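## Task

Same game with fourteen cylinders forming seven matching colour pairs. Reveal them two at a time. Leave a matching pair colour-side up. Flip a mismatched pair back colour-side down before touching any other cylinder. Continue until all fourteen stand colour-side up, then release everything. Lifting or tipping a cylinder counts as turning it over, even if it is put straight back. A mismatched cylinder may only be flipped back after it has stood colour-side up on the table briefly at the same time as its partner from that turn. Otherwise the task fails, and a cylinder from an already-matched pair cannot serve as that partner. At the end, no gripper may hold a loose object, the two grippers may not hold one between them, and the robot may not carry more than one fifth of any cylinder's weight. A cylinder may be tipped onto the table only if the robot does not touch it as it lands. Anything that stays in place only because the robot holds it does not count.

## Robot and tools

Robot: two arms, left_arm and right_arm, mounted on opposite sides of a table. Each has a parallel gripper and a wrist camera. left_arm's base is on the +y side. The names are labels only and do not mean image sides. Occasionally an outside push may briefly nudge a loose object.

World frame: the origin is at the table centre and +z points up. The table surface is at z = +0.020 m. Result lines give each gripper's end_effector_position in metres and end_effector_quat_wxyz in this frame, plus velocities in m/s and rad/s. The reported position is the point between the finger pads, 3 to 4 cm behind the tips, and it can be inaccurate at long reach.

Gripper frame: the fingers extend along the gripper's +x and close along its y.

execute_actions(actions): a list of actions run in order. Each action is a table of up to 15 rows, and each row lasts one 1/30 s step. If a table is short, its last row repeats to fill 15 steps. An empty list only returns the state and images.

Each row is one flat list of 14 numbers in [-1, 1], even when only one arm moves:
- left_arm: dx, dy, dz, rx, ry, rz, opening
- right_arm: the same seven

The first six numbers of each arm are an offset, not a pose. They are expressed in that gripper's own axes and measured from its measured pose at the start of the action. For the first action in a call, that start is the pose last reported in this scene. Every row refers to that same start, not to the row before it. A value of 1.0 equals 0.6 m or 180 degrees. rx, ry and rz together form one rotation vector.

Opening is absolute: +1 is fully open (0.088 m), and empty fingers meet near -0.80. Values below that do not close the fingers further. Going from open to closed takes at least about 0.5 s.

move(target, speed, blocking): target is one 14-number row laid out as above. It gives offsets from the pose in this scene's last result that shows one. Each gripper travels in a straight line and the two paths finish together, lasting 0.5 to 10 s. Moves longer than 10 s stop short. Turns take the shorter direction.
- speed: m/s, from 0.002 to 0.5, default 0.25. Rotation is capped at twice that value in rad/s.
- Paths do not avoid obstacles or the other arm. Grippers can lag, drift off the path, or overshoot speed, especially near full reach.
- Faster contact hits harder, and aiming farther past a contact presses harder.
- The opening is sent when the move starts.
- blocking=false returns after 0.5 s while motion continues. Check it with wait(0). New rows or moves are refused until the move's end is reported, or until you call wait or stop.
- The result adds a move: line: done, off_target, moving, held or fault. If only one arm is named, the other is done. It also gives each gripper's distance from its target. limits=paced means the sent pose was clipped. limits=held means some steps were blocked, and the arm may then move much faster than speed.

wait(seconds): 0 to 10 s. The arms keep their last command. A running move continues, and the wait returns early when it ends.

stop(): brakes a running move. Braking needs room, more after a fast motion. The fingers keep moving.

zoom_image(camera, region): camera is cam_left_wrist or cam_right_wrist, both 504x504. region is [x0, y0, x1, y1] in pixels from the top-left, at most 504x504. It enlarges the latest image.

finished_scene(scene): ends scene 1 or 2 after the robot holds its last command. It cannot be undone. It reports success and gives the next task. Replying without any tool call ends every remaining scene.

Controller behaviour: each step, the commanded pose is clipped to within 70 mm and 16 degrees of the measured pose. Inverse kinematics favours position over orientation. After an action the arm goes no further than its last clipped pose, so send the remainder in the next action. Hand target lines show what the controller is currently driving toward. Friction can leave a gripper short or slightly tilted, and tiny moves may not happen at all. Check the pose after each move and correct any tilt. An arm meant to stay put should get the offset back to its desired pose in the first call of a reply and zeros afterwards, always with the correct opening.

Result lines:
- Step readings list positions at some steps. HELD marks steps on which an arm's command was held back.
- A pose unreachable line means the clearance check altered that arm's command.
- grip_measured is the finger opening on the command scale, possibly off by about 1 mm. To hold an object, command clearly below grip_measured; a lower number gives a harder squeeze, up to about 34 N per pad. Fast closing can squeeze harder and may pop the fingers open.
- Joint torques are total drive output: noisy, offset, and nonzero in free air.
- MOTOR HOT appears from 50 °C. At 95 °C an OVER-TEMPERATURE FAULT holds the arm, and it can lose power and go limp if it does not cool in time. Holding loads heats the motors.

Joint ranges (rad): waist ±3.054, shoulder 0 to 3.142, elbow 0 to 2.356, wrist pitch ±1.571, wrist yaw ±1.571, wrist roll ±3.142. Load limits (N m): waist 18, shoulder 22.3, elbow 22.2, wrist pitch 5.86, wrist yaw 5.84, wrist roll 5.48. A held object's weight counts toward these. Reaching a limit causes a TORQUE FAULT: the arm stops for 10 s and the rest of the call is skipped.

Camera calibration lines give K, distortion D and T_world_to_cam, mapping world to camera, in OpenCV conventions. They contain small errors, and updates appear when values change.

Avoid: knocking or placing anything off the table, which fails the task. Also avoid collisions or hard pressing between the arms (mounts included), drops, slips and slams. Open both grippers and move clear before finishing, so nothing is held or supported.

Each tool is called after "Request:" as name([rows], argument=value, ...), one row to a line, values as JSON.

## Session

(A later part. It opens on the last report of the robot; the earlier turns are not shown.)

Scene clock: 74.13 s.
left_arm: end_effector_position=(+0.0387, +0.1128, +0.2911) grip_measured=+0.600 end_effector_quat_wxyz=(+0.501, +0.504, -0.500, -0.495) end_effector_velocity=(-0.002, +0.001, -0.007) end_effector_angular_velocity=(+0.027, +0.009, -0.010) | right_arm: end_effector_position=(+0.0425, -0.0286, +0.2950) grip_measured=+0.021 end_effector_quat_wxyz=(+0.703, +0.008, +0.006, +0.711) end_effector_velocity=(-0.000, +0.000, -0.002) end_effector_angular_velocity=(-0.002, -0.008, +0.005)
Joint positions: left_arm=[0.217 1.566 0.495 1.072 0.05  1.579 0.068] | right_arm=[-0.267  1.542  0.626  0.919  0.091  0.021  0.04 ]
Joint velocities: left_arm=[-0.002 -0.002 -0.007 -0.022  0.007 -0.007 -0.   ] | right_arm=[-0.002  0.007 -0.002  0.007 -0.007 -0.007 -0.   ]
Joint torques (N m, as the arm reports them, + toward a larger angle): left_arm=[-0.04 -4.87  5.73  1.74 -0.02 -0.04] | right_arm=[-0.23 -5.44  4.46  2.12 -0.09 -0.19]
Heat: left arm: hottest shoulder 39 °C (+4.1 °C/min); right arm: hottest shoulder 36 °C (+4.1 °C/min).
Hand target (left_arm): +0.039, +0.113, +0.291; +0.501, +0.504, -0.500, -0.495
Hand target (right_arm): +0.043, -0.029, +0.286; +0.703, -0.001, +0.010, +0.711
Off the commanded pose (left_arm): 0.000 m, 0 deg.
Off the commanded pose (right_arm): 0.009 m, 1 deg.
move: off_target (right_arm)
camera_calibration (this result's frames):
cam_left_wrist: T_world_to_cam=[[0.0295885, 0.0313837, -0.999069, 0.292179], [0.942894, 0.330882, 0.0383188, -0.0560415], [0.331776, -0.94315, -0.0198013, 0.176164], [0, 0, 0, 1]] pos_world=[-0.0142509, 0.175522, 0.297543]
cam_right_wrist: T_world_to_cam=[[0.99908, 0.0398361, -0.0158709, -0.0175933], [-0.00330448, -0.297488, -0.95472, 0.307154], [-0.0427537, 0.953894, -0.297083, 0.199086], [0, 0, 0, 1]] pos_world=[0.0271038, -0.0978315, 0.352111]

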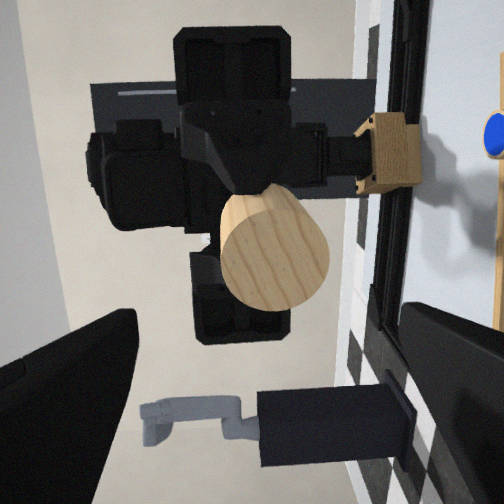

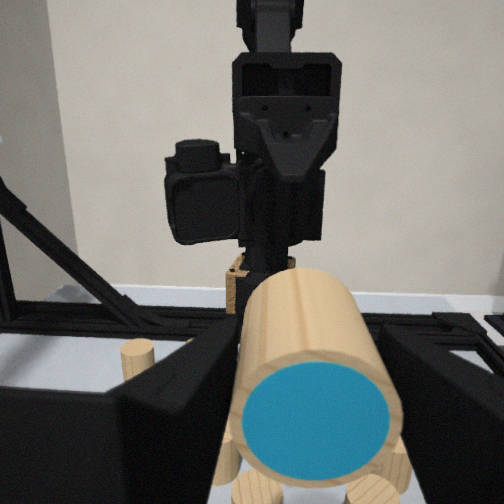

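Request:
move(target=[0.15,-0.007,0,0,0,0,0.6,0,0,0,0,0,0,-0.25], speed=0.15)

Request:
move(target=[0,0,0,0,0,0,-0.25,0,0,0,0,0,0,-0.25])

Request:
move(target=[0,0,0,0,0,0,-0.25,0,0,0,0,0,0,0.55])

Request:
move(target=[0,0,0,0,0,0,-0.25,-0.1,0,0,-0.006,0.002,-0.003,0.55])

Request:
move(target=[-0.123,-0.295,0.17,0,0,-0.5,-0.25,-0.112,0.048,-0.255,0,0.5,0,0.55], speed=0.4)

Scene clock: 79.07 s.
left_arm: end_effector_position=(+0.0405, +0.0256, +0.2871) grip_measured=+0.600 end_effector_quat_wxyz=(+0.500, +0.503, -0.501, -0.496) end_effector_velocity=(-0.000, -0.001, -0.005) end_effector_angular_velocity=(+0.022, -0.006, +0.005) | right_arm: end_effector_position=(+0.0425, -0.0286, +0.2946) grip_measured=+0.021 end_effector_quat_wxyz=(+0.703, +0.008, +0.007, +0.711) end_effector_velocity=(+0.000, -0.001, -0.005) end_effector_angular_velocity=(-0.022, +0.005, +0.005)
Joint positions: left_arm=[0.208 1.871 0.844 1.028 0.045 1.579 0.068] | right_arm=[-0.267  1.543  0.625  0.92   0.09   0.021  0.04 ]
Joint velocities: left_arm=[-0.002  0.002  0.002 -0.022 -0.007  0.007 -0.   ] | right_arm=[-0.002 -0.002 -0.002 -0.022 -0.007  0.007 -0.   ]
Joint torques (N m, as the arm reports them, + toward a larger angle): left_arm=[-0.2  -6.09  7.05  1.58 -0.2  -0.05] | right_arm=[ 0.08 -6.5   6.09  1.77  0.02  0.  ]
Heat: left arm: hottest shoulder 39 °C (+4.0 °C/min); right arm: hottest shoulder 36 °C (+4.0 °C/min).
Hand target (left_arm): +0.040, +0.023, +0.287; +0.501, +0.504, -0.500, -0.495
Hand target (right_arm): +0.042, -0.029, +0.295; +0.703, +0.009, +0.006, +0.711
Off the commanded pose (left_arm): 0.003 m, 0 deg.
Off the commanded pose (right_arm): 0.000 m, 0 deg.
move: done
camera_calibration (this result's frames):
cam_left_wrist: T_world_to_cam=[[0.0297096, 0.030901, -0.999081, 0.290869], [0.944024, 0.327657, 0.0382066, -0.028661], [0.328536, -0.944291, -0.0194368, 0.0932316], [0, 0, 0, 1]] pos_world=[-0.0122149, 0.0884406, 0.293509]
cam_right_wrist: T_world_to_cam=[[0.999066, 0.0402112, -0.0158464, -0.0175402], [-0.00315306, -0.297852, -0.954607, 0.306731], [-0.0431058, 0.953765, -0.297447, 0.199128], [0, 0, 0, 1]] pos_world=[0.0270745, -0.0978555, 0.35176]

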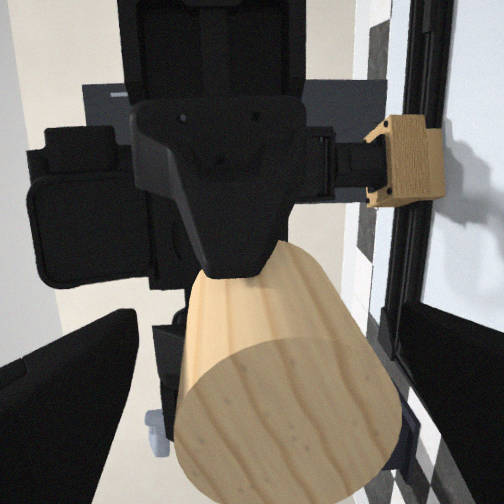

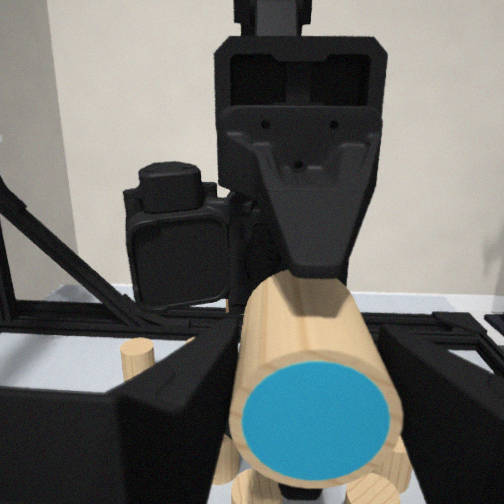

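Scene clock: 79.57 s.
left_arm: end_effector_position=(+0.0405, +0.0255, +0.2870) grip_measured=+0.043 end_effector_quat_wxyz=(+0.500, +0.503, -0.501, -0.496) end_effector_velocity=(+0.005, +0.000, +0.006) end_effector_angular_velocity=(-0.017, +0.006, +0.024) | right_arm: end_effector_position=(+0.0425, -0.0286, +0.2945) grip_measured=+0.021 end_effector_quat_wxyz=(+0.703, +0.008, +0.007, +0.711) end_effector_velocity=(+0.000, -0.001, -0.002) end_effector_angular_velocity=(-0.007, -0.008, +0.005)
Joint positions: left_arm=[0.208 1.871 0.844 1.028 0.045 1.579 0.041] | right_arm=[-0.267  1.543  0.625  0.92   0.09   0.021  0.04 ]
Joint velocities: left_arm=[ 0.002 -0.007  0.002  0.007 -0.022 -0.007 -0.   ] | right_arm=[-0.002 -0.002 -0.002 -0.007 -0.007 -0.007 -0.   ]
Joint torques (N m, as the arm reports them, + toward a larger angle): left_arm=[ 0.03 -6.87  5.91  1.79 -0.01 -0.05] | right_arm=[ 0.04 -6.36  6.05  1.88  0.01 -0.01]
Heat: left arm: hottest shoulder 39 °C (+4.0 °C/min); right arm: hottest shoulder 36 °C (+3.0 °C/min).
Hand target (left_arm): +0.041, +0.026, +0.287; +0.500, +0.503, -0.501, -0.496
Hand target (right_arm): +0.042, -0.029, +0.295; +0.703, +0.008, +0.007, +0.711
Off the commanded pose (left_arm): 0.000 m, 0 deg.
Off the commanded pose (right_arm): 0.000 m, 0 deg.
move: done
camera_calibration (this result's frames):
cam_left_wrist: T_world_to_cam=[[0.02969, 0.0312816, -0.99907, 0.290844], [0.944025, 0.327642, 0.0383129, -0.0286716], [0.328536, -0.944284, -0.019803, 0.0932707], [0, 0, 0, 1]] pos_world=[-0.0122113, 0.08837, 0.293519]
cam_right_wrist: T_world_to_cam=[[0.999066, 0.0402052, -0.0158231, -0.0175486], [-0.00311624, -0.298214, -0.954494, 0.306607], [-0.0430943, 0.953652, -0.29781, 0.199206], [0, 0, 0, 1]] pos_world=[0.0270723, -0.0978336, 0.351702]

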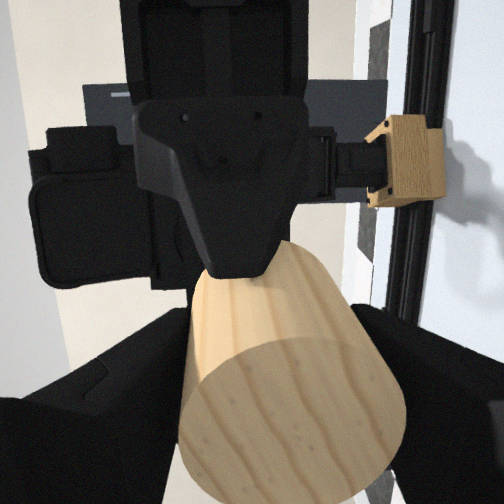

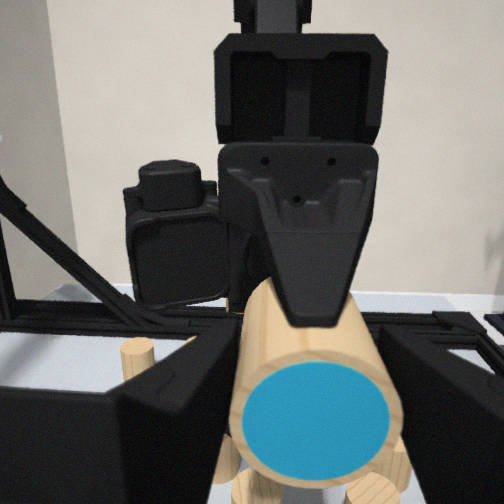

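Scene clock: 80.23 s.
left_arm: end_effector_position=(+0.0405, +0.0255, +0.2869) grip_measured=+0.042 end_effector_quat_wxyz=(+0.500, +0.504, -0.500, -0.496) end_effector_velocity=(-0.000, -0.000, +0.001) end_effector_angular_velocity=(+0.002, +0.007, +0.005) | right_arm: end_effector_position=(+0.0427, -0.0286, +0.2945) grip_measured=+0.548 end_effector_quat_wxyz=(+0.703, +0.008, +0.007, +0.711) end_effector_velocity=(+0.002, -0.000, -0.002) end_effector_angular_velocity=(-0.007, -0.023, -0.000)
Joint positions: left_arm=[0.208 1.871 0.844 1.027 0.045 1.579 0.041] | right_arm=[-0.267  1.543  0.625  0.92   0.09   0.021  0.066]
Joint velocities: left_arm=[-0.002 -0.002  0.002 -0.007 -0.007 -0.007 -0.   ] | right_arm=[-0.007 -0.002 -0.002 -0.007 -0.007 -0.022  0.001]
Joint torques (N m, as the arm reports them, + toward a larger angle): left_arm=[-0.04 -6.95  5.94  1.83  0.   -0.04] | right_arm=[ 0.05 -6.36  6.05  1.86  0.01 -0.01]
Heat: left arm: hottest shoulder 39 °C (+4.1 °C/min); right arm: hottest shoulder 36 °C (+3.0 °C/min).
Hand target (left_arm): +0.041, +0.025, +0.287; +0.500, +0.503, -0.501, -0.496
Hand target (right_arm): +0.043, -0.029, +0.294; +0.703, +0.008, +0.007, +0.711
Off the commanded pose (left_arm): 0.000 m, 0 deg.
Off the commanded pose (right_arm): 0.000 m, 0 deg.
move: done
camera_calibration (this result's frames):
cam_left_wrist: T_world_to_cam=[[0.0296507, 0.0320429, -0.999047, 0.290653], [0.944026, 0.327613, 0.0385255, -0.0287255], [0.328535, -0.944268, -0.0205353, 0.093477], [0, 0, 0, 1]] pos_world=[-0.012211, 0.0883649, 0.293402]
cam_right_wrist: T_world_to_cam=[[0.999081, 0.0398241, -0.0158231, -0.0177229], [-0.00323, -0.298213, -0.954494, 0.306615], [-0.0427305, 0.953668, -0.29781, 0.199188], [0, 0, 0, 1]] pos_world=[0.0272084, -0.0978164, 0.351702]

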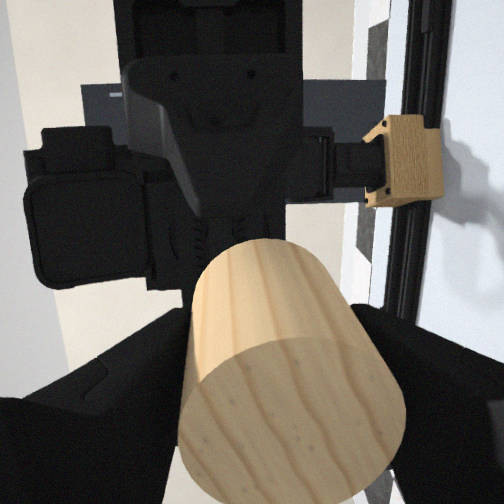

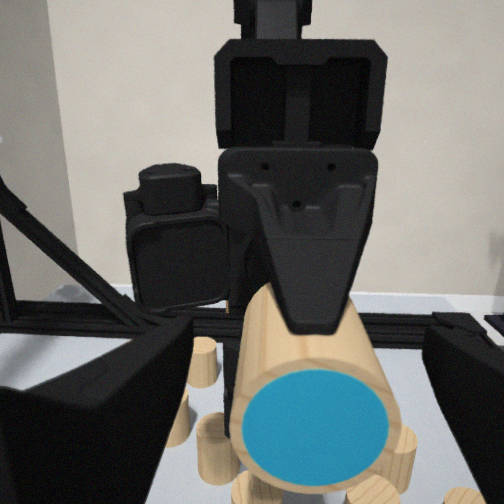

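Scene clock: 81.13 s.
left_arm: end_effector_position=(+0.0405, +0.0255, +0.2867) grip_measured=+0.041 end_effector_quat_wxyz=(+0.500, +0.504, -0.500, -0.496) end_effector_velocity=(-0.000, +0.001, -0.002) end_effector_angular_velocity=(+0.017, +0.023, +0.005) | right_arm: end_effector_position=(+0.0435, -0.0853, +0.2986) grip_measured=+0.550 end_effector_quat_wxyz=(+0.706, +0.006, +0.002, +0.708) end_effector_velocity=(-0.002, -0.003, -0.002) end_effector_angular_velocity=(-0.012, -0.009, +0.019)
Joint positions: left_arm=[0.208 1.871 0.844 1.027 0.045 1.579 0.041] | right_arm=[-0.24   1.287  0.438  0.855  0.127  0.009  0.066]
Joint velocities: left_arm=[-0.002 -0.007 -0.002 -0.022 -0.007 -0.022 -0.   ] | right_arm=[-0.002 -0.017 -0.007 -0.022 -0.022 -0.007 -0.   ]
Joint torques (N m, as the arm reports them, + toward a larger angle): left_arm=[-0.03 -6.89  5.95  1.73  0.01 -0.05] | right_arm=[ 0.23 -5.48  4.47  1.63  0.12 -0.18]
Heat: left arm: hottest shoulder 39 °C (+4.1 °C/min); right arm: hottest shoulder 36 °C (+3.0 °C/min).
Hand target (left_arm): +0.041, +0.025, +0.287; +0.500, +0.504, -0.500, -0.496
Hand target (right_arm): +0.043, -0.088, +0.294; +0.707, -0.001, +0.002, +0.708
Off the commanded pose (left_arm): 0.000 m, 0 deg.
Off the commanded pose (right_arm): 0.005 m, 1 deg.
move: done
camera_calibration (this result's frames):
cam_left_wrist: T_world_to_cam=[[0.0296311, 0.0324235, -0.999035, 0.290461], [0.944027, 0.327598, 0.0386318, -0.0287408], [0.328535, -0.944261, -0.0209015, 0.0935511], [0, 0, 0, 1]] pos_world=[-0.0122094, 0.0883343, 0.293247]
cam_right_wrist: T_world_to_cam=[[0.999506, 0.0310466, -0.00480326, -0.0203407], [0.0045686, -0.294909, -0.955515, 0.293844], [-0.031082, 0.955021, -0.294905, 0.253207], [0, 0, 0, 1]] pos_world=[0.0268584, -0.15453, 0.355347]

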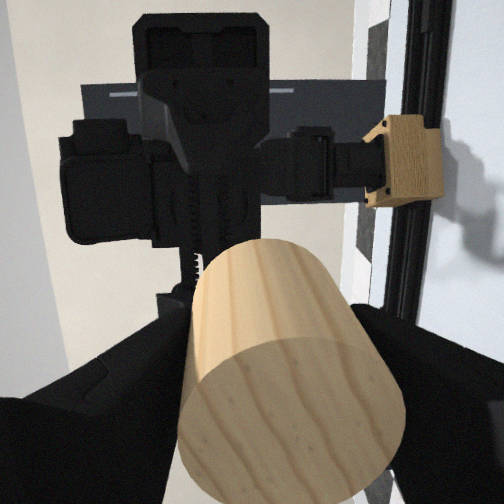

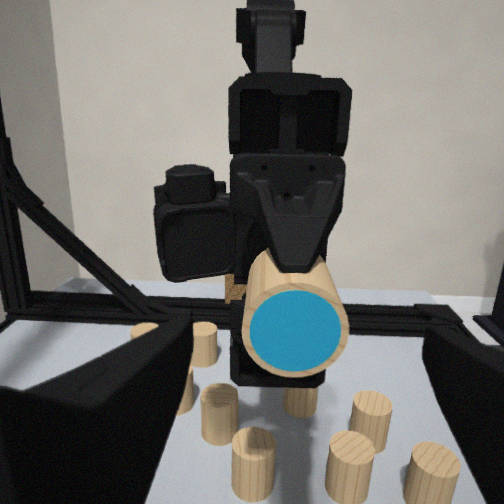

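Scene clock: 83.73 s.
left_arm: end_effector_position=(-0.0590, +0.0990, +0.1094) grip_measured=+0.038 end_effector_quat_wxyz=(+0.005, +0.710, +0.004, -0.705) end_effector_velocity=(+0.004, +0.006, -0.006) end_effector_angular_velocity=(+0.032, -0.029, +0.005) | right_arm: end_effector_position=(+0.0158, -0.1536, +0.1460) grip_measured=+0.550 end_effector_quat_wxyz=(+0.503, -0.497, +0.497, +0.502) end_effector_velocity=(-0.001, -0.003, -0.001) end_effector_angular_velocity=(-0.013, +0.005, -0.005)
Joint positions: left_arm=[-0.035  2.276  1.685 -0.98  -0.007  1.366  0.041] | right_arm=[-0.182  1.746  1.167 -0.981  0.003  0.187  0.066]
Joint velocities: left_arm=[-0.002  0.012 -0.002 -0.022 -0.022 -0.007 -0.   ] | right_arm=[ 0.002  0.002 -0.002 -0.007 -0.007  0.007 -0.   ]
Joint torques (N m, as the arm reports them, + toward a larger angle): left_arm=[-0.16 -8.28  6.78 -0.02  0.25 -0.1 ] | right_arm=[ 0.11 -5.77  6.75 -0.05 -0.12  0.14]
Heat: left arm: hottest shoulder 39 °C (+3.0 °C/min); right arm: hottest shoulder 35 °C (+2.0 °C/min).
Hand target (left_arm): -0.061, +0.098, +0.108; +0.005, +0.708, +0.005, -0.707
Hand target (right_arm): +0.015, -0.151, +0.145; +0.502, -0.497, +0.500, +0.500
Off the commanded pose (left_arm): 0.002 m, 0 deg.
Off the commanded pose (right_arm): 0.003 m, 1 deg.
move: done
camera_calibration (this result's frames):
cam_left_wrist: T_world_to_cam=[[0.00870555, 0.999504, 0.0302607, -0.0957013], [0.944579, -0.018151, 0.327782, 0.0505475], [0.328169, 0.0257301, -0.944269, 0.196955], [0, 0, 0, 1]] pos_world=[-0.111547, 0.0915037, 0.172306]
cam_right_wrist: T_world_to_cam=[[0.9996, 0.00502962, -0.0278198, 0.00814664], [0.0128825, -0.95698, 0.289869, -0.155567], [-0.0251651, -0.290112, -0.956662, 0.177877], [0, 0, 0, 1]] pos_world=[-0.001663, -0.0973113, 0.215489]

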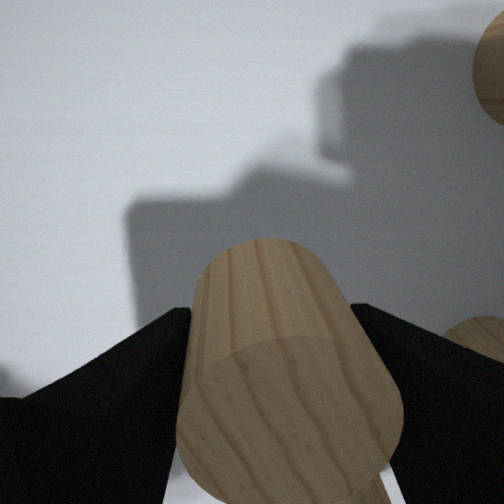

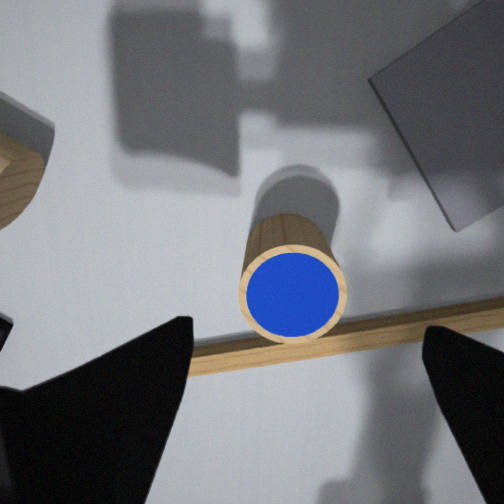

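Request:
move(target=[0.06,0,0,0,0,0,-0.25,0.111,0.003,0,0,0,0,0.55], speed=0.1)

Request:
move(target=[0,0,0,0,0,0,0.6,0,0,0,0,0,0,-0.25])

Request:
move(target=[-0.1,0,0,0,0,0,0.6,-0.06,0,0,0,0,0,-0.25])

Request:
move(target=[-0.257,-0.02,-0.165,0,0,0.497,0.6,-0.283,-0.048,0.207,0,-0.494,0,-0.25], speed=0.4)

Scene clock: 87.37 s.
left_arm: end_effector_position=(-0.0593, +0.0974, +0.0777) grip_measured=+0.037 end_effector_quat_wxyz=(+0.008, +0.709, +0.001, -0.705) end_effector_velocity=(+0.000, +0.002, +0.000) end_effector_angular_velocity=(+0.006, -0.009, -0.010) | right_arm: end_effector_position=(+0.0140, -0.1484, +0.0859) grip_measured=+0.550 end_effector_quat_wxyz=(+0.507, -0.492, +0.492, +0.509) end_effector_velocity=(-0.001, +0.002, -0.000) end_effector_angular_velocity=(+0.006, +0.008, +0.005)
Joint positions: left_arm=[-0.035  2.324  1.634 -0.871 -0.007  1.366  0.041] | right_arm=[-0.179  1.853  1.035 -0.721  0.003  0.187  0.066]
Joint velocities: left_arm=[-0.002 -0.002 -0.002 -0.007 -0.007  0.007 -0.   ] | right_arm=[-0.002  0.002  0.002  0.007 -0.007 -0.007 -0.   ]
Joint torques (N m, as the arm reports them, + toward a larger angle): left_arm=[ 0.12 -8.42  4.92  0.41  0.02  0.05] | right_arm=[ 0.33 -6.3   3.41  0.37  0.    0.13]
Heat: left arm: hottest shoulder 40 °C (+3.0 °C/min); right arm: hottest shoulder 35 °C (+2.0 °C/min).
Hand target (left_arm): -0.058, +0.099, +0.073; +0.005, +0.710, +0.004, -0.705
Hand target (right_arm): +0.014, -0.153, +0.080; +0.503, -0.498, +0.497, +0.502
Off the commanded pose (left_arm): 0.005 m, 1 deg.
Off the commanded pose (right_arm): 0.008 m, 1 deg.
move: done
camera_calibration (this result's frames):
cam_left_wrist: T_world_to_cam=[[0.00876237, 0.999734, 0.0213317, -0.0923906], [0.945273, -0.0152394, 0.325924, 0.0611789], [0.326162, 0.0173084, -0.945155, 0.167944], [0, 0, 0, 1]] pos_world=[-0.111798, 0.0903916, 0.140764]
cam_right_wrist: T_world_to_cam=[[0.999464, 0.00832297, -0.0316724, 0.00909987], [0.0165633, -0.962812, 0.269665, -0.132338], [-0.0282501, -0.270045, -0.962433, 0.125396], [0, 0, 0, 1]] pos_world=[-0.00336058, -0.0936297, 0.156661]

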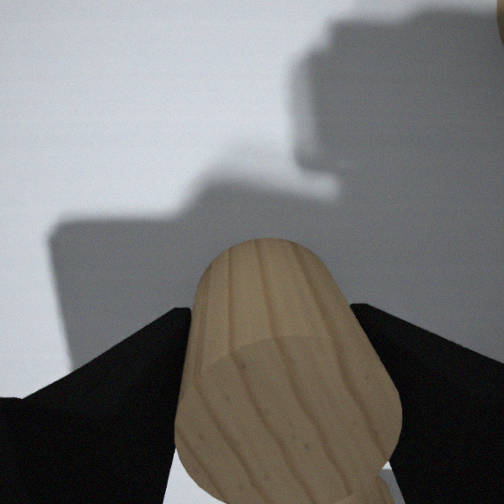

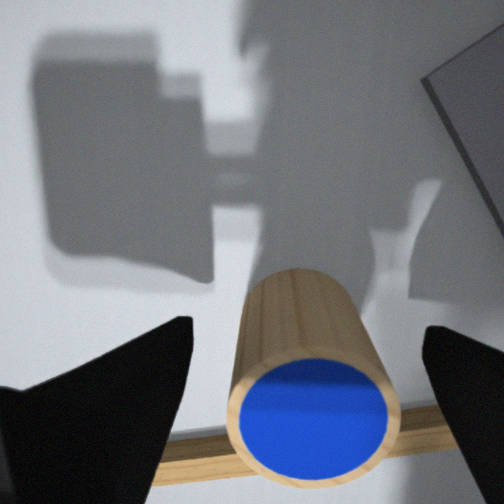

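Scene clock: 88.03 s.
left_arm: end_effector_position=(-0.0593, +0.0973, +0.0777) grip_measured=+0.598 end_effector_quat_wxyz=(+0.008, +0.709, +0.001, -0.705) end_effector_velocity=(-0.002, +0.002, +0.000) end_effector_angular_velocity=(+0.009, +0.006, +0.005) | right_arm: end_effector_position=(+0.0138, -0.1484, +0.0859) grip_measured=+0.021 end_effector_quat_wxyz=(+0.506, -0.492, +0.492, +0.509) end_effector_velocity=(+0.002, -0.002, -0.001) end_effector_angular_velocity=(-0.011, -0.010, +0.005)
Joint positions: left_arm=[-0.035  2.324  1.634 -0.871 -0.007  1.366  0.068] | right_arm=[-0.179  1.853  1.035 -0.721  0.002  0.187  0.04 ]
Joint velocities: left_arm=[-0.002 -0.002 -0.002 -0.007  0.007 -0.007  0.   ] | right_arm=[-0.002  0.002 -0.002 -0.007  0.007 -0.007 -0.   ]
Joint torques (N m, as the arm reports them, + toward a larger angle): left_arm=[ 0.   -9.08  5.5   0.21  0.04  0.01] | right_arm=[ 0.04 -7.69  4.81  0.18  0.02 -0.01]
Heat: left arm: hottest shoulder 40 °C (+3.0 °C/min); right arm: hottest shoulder 35 °C (+2.0 °C/min).
Hand target (left_arm): -0.059, +0.097, +0.078; +0.008, +0.709, +0.001, -0.705
Hand target (right_arm): +0.014, -0.148, +0.086; +0.507, -0.492, +0.492, +0.509
Off the commanded pose (left_arm): 0.000 m, 0 deg.
Off the commanded pose (right_arm): 0.000 m, 0 deg.
move: done
camera_calibration (this result's frames):
cam_left_wrist: T_world_to_cam=[[0.00875063, 0.999736, 0.0212621, -0.0923756], [0.945151, -0.0152121, 0.326279, 0.0610878], [0.326516, 0.0172408, -0.945035, 0.167944], [0, 0, 0, 1]] pos_world=[-0.111765, 0.090385, 0.140745]
cam_right_wrist: T_world_to_cam=[[0.999439, 0.00834272, -0.0324221, 0.00928039], [0.0167887, -0.962773, 0.269791, -0.132365], [-0.0289643, -0.270184, -0.962373, 0.125371], [0, 0, 0, 1]] pos_world=[-0.00342166, -0.0936415, 0.156666]

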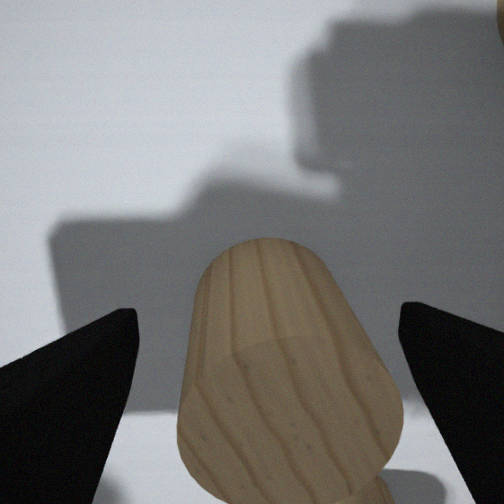

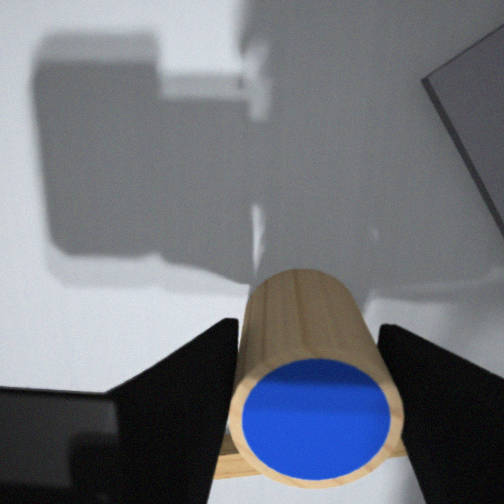

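Scene clock: 88.90 s.
left_arm: end_effector_position=(-0.0588, +0.1001, +0.1314) grip_measured=+0.600 end_effector_quat_wxyz=(+0.003, +0.710, +0.006, -0.704) end_effector_velocity=(+0.001, +0.002, +0.003) end_effector_angular_velocity=(+0.010, -0.010, +0.020) | right_arm: end_effector_position=(+0.0148, -0.1532, +0.1163) grip_measured=+0.021 end_effector_quat_wxyz=(+0.503, -0.497, +0.496, +0.504) end_effector_velocity=(+0.000, -0.004, +0.001) end_effector_angular_velocity=(-0.018, +0.004, +0.005)
Joint positions: left_arm=[-0.035  2.248  1.73  -1.057 -0.007  1.366  0.068] | right_arm=[-0.179  1.79   1.093 -0.86   0.002  0.187  0.04 ]
Joint velocities: left_arm=[-0.002 -0.002  0.007 -0.022 -0.007 -0.022 -0.   ] | right_arm=[-0.002 -0.002  0.002 -0.022 -0.007 -0.007 -0.   ]
Joint torques (N m, as the arm reports them, + toward a larger angle): left_arm=[-0.2  -9.93  6.69 -0.02  0.03 -0.06] | right_arm=[ 0.09 -8.55  6.4  -0.03  0.   -0.02]
Heat: left arm: hottest shoulder 40 °C (+3.0 °C/min); right arm: hottest shoulder 36 °C (+3.0 °C/min).
Hand target (left_arm): -0.060, +0.098, +0.138; +0.009, +0.709, +0.000, -0.705
Hand target (right_arm): +0.014, -0.149, +0.122; +0.506, -0.492, +0.492, +0.509
Off the commanded pose (left_arm): 0.007 m, 1 deg.
Off the commanded pose (right_arm): 0.007 m, 1 deg.
move: done
camera_calibration (this result's frames):
cam_left_wrist: T_world_to_cam=[[0.00867198, 0.999332, 0.0355087, -0.0981287], [0.944244, -0.0198716, 0.328646, 0.0431925], [0.329132, 0.0306789, -0.943785, 0.217137], [0, 0, 0, 1]] pos_world=[-0.1114, 0.0922599, 0.19422]
cam_right_wrist: T_world_to_cam=[[0.999548, 0.00777843, -0.0290522, 0.00889638], [0.015808, -0.957657, 0.287476, -0.146509], [-0.0255859, -0.287806, -0.957347, 0.149997], [0, 0, 0, 1]] pos_world=[-0.00273852, -0.0972048, 0.185975]

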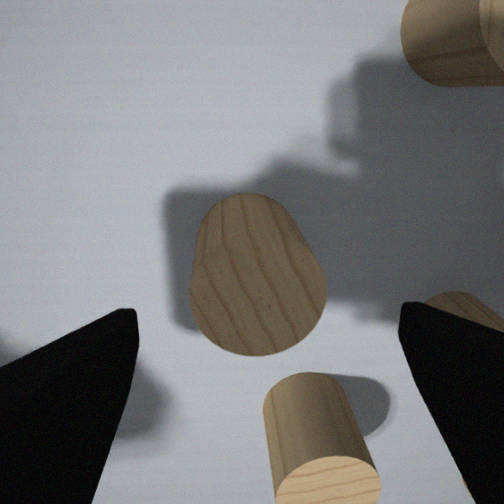

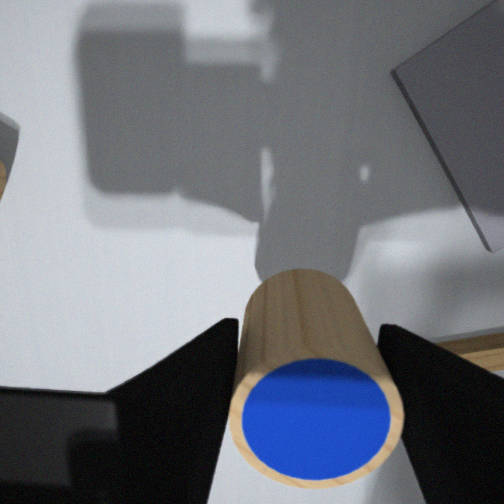

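Scene clock: 91.47 s.
left_arm: end_effector_position=(+0.0376, +0.1126, +0.2924) grip_measured=+0.600 end_effector_quat_wxyz=(+0.498, +0.507, -0.501, -0.495) end_effector_velocity=(+0.000, +0.001, -0.002) end_effector_angular_velocity=(+0.003, -0.007, +0.005) | right_arm: end_effector_position=(+0.0416, -0.0304, +0.2965) grip_measured=+0.021 end_effector_quat_wxyz=(+0.704, +0.010, +0.001, +0.710) end_effector_velocity=(+0.002, -0.000, +0.003) end_effector_angular_velocity=(+0.017, -0.005, -0.010)
Joint positions: left_arm=[0.213 1.558 0.5   1.056 0.047 1.586 0.068] | right_arm=[-0.262  1.538  0.618  0.932  0.097  0.015  0.04 ]
Joint velocities: left_arm=[-0.002  0.002 -0.007  0.007 -0.007  0.007 -0.   ] | right_arm=[-0.002  0.002 -0.002  0.022  0.007 -0.007  0.   ]
Joint torques (N m, as the arm reports them, + toward a larger angle): left_arm=[ 0.24 -4.05  5.19  2.02  0.21 -0.02] | right_arm=[-0.18 -5.21  4.5   2.08 -0.08 -0.2 ]
Heat: left arm: hottest shoulder 40 °C (+2.0 °C/min); right arm: hottest shoulder 36 °C (+3.0 °C/min).
Hand target (left_arm): +0.038, +0.113, +0.288; +0.495, +0.508, -0.500, -0.498
Hand target (right_arm): +0.042, -0.031, +0.288; +0.704, +0.001, +0.005, +0.710
Off the commanded pose (left_arm): 0.006 m, 1 deg.
Off the commanded pose (right_arm): 0.009 m, 1 deg.
move: off_target (right_arm)
camera_calibration (this result's frames):
cam_left_wrist: T_world_to_cam=[[0.0358846, 0.0352133, -0.998735, 0.292821], [0.943011, 0.329636, 0.0455047, -0.0569987], [0.330822, -0.943451, -0.0213777, 0.176842], [0, 0, 0, 1]] pos_world=[-0.0152606, 0.17532, 0.298825]
cam_right_wrist: T_world_to_cam=[[0.999214, 0.0380222, -0.0112306, -0.0180353], [0.000196133, -0.288008, -0.957628, 0.309059], [-0.0396456, 0.956873, -0.287789, 0.198458], [0, 0, 0, 1]] pos_world=[0.0258284, -0.100201, 0.352875]

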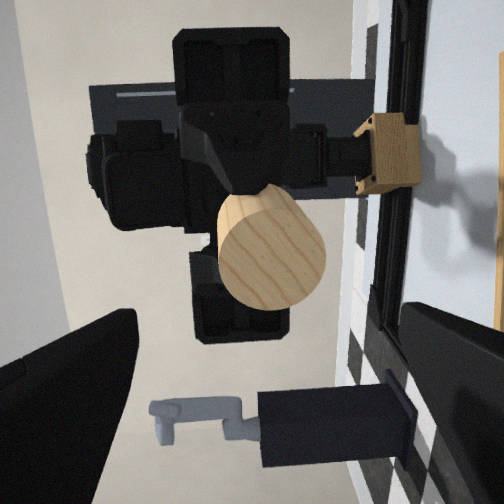

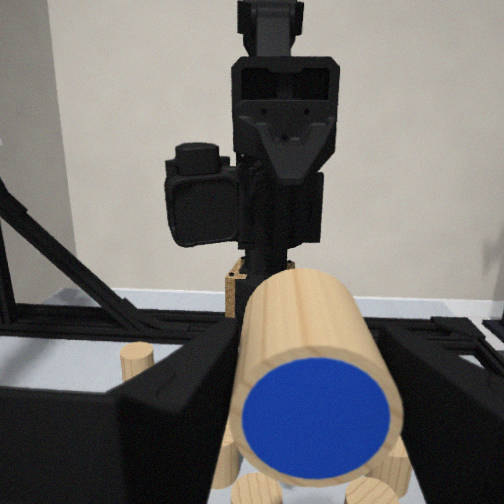

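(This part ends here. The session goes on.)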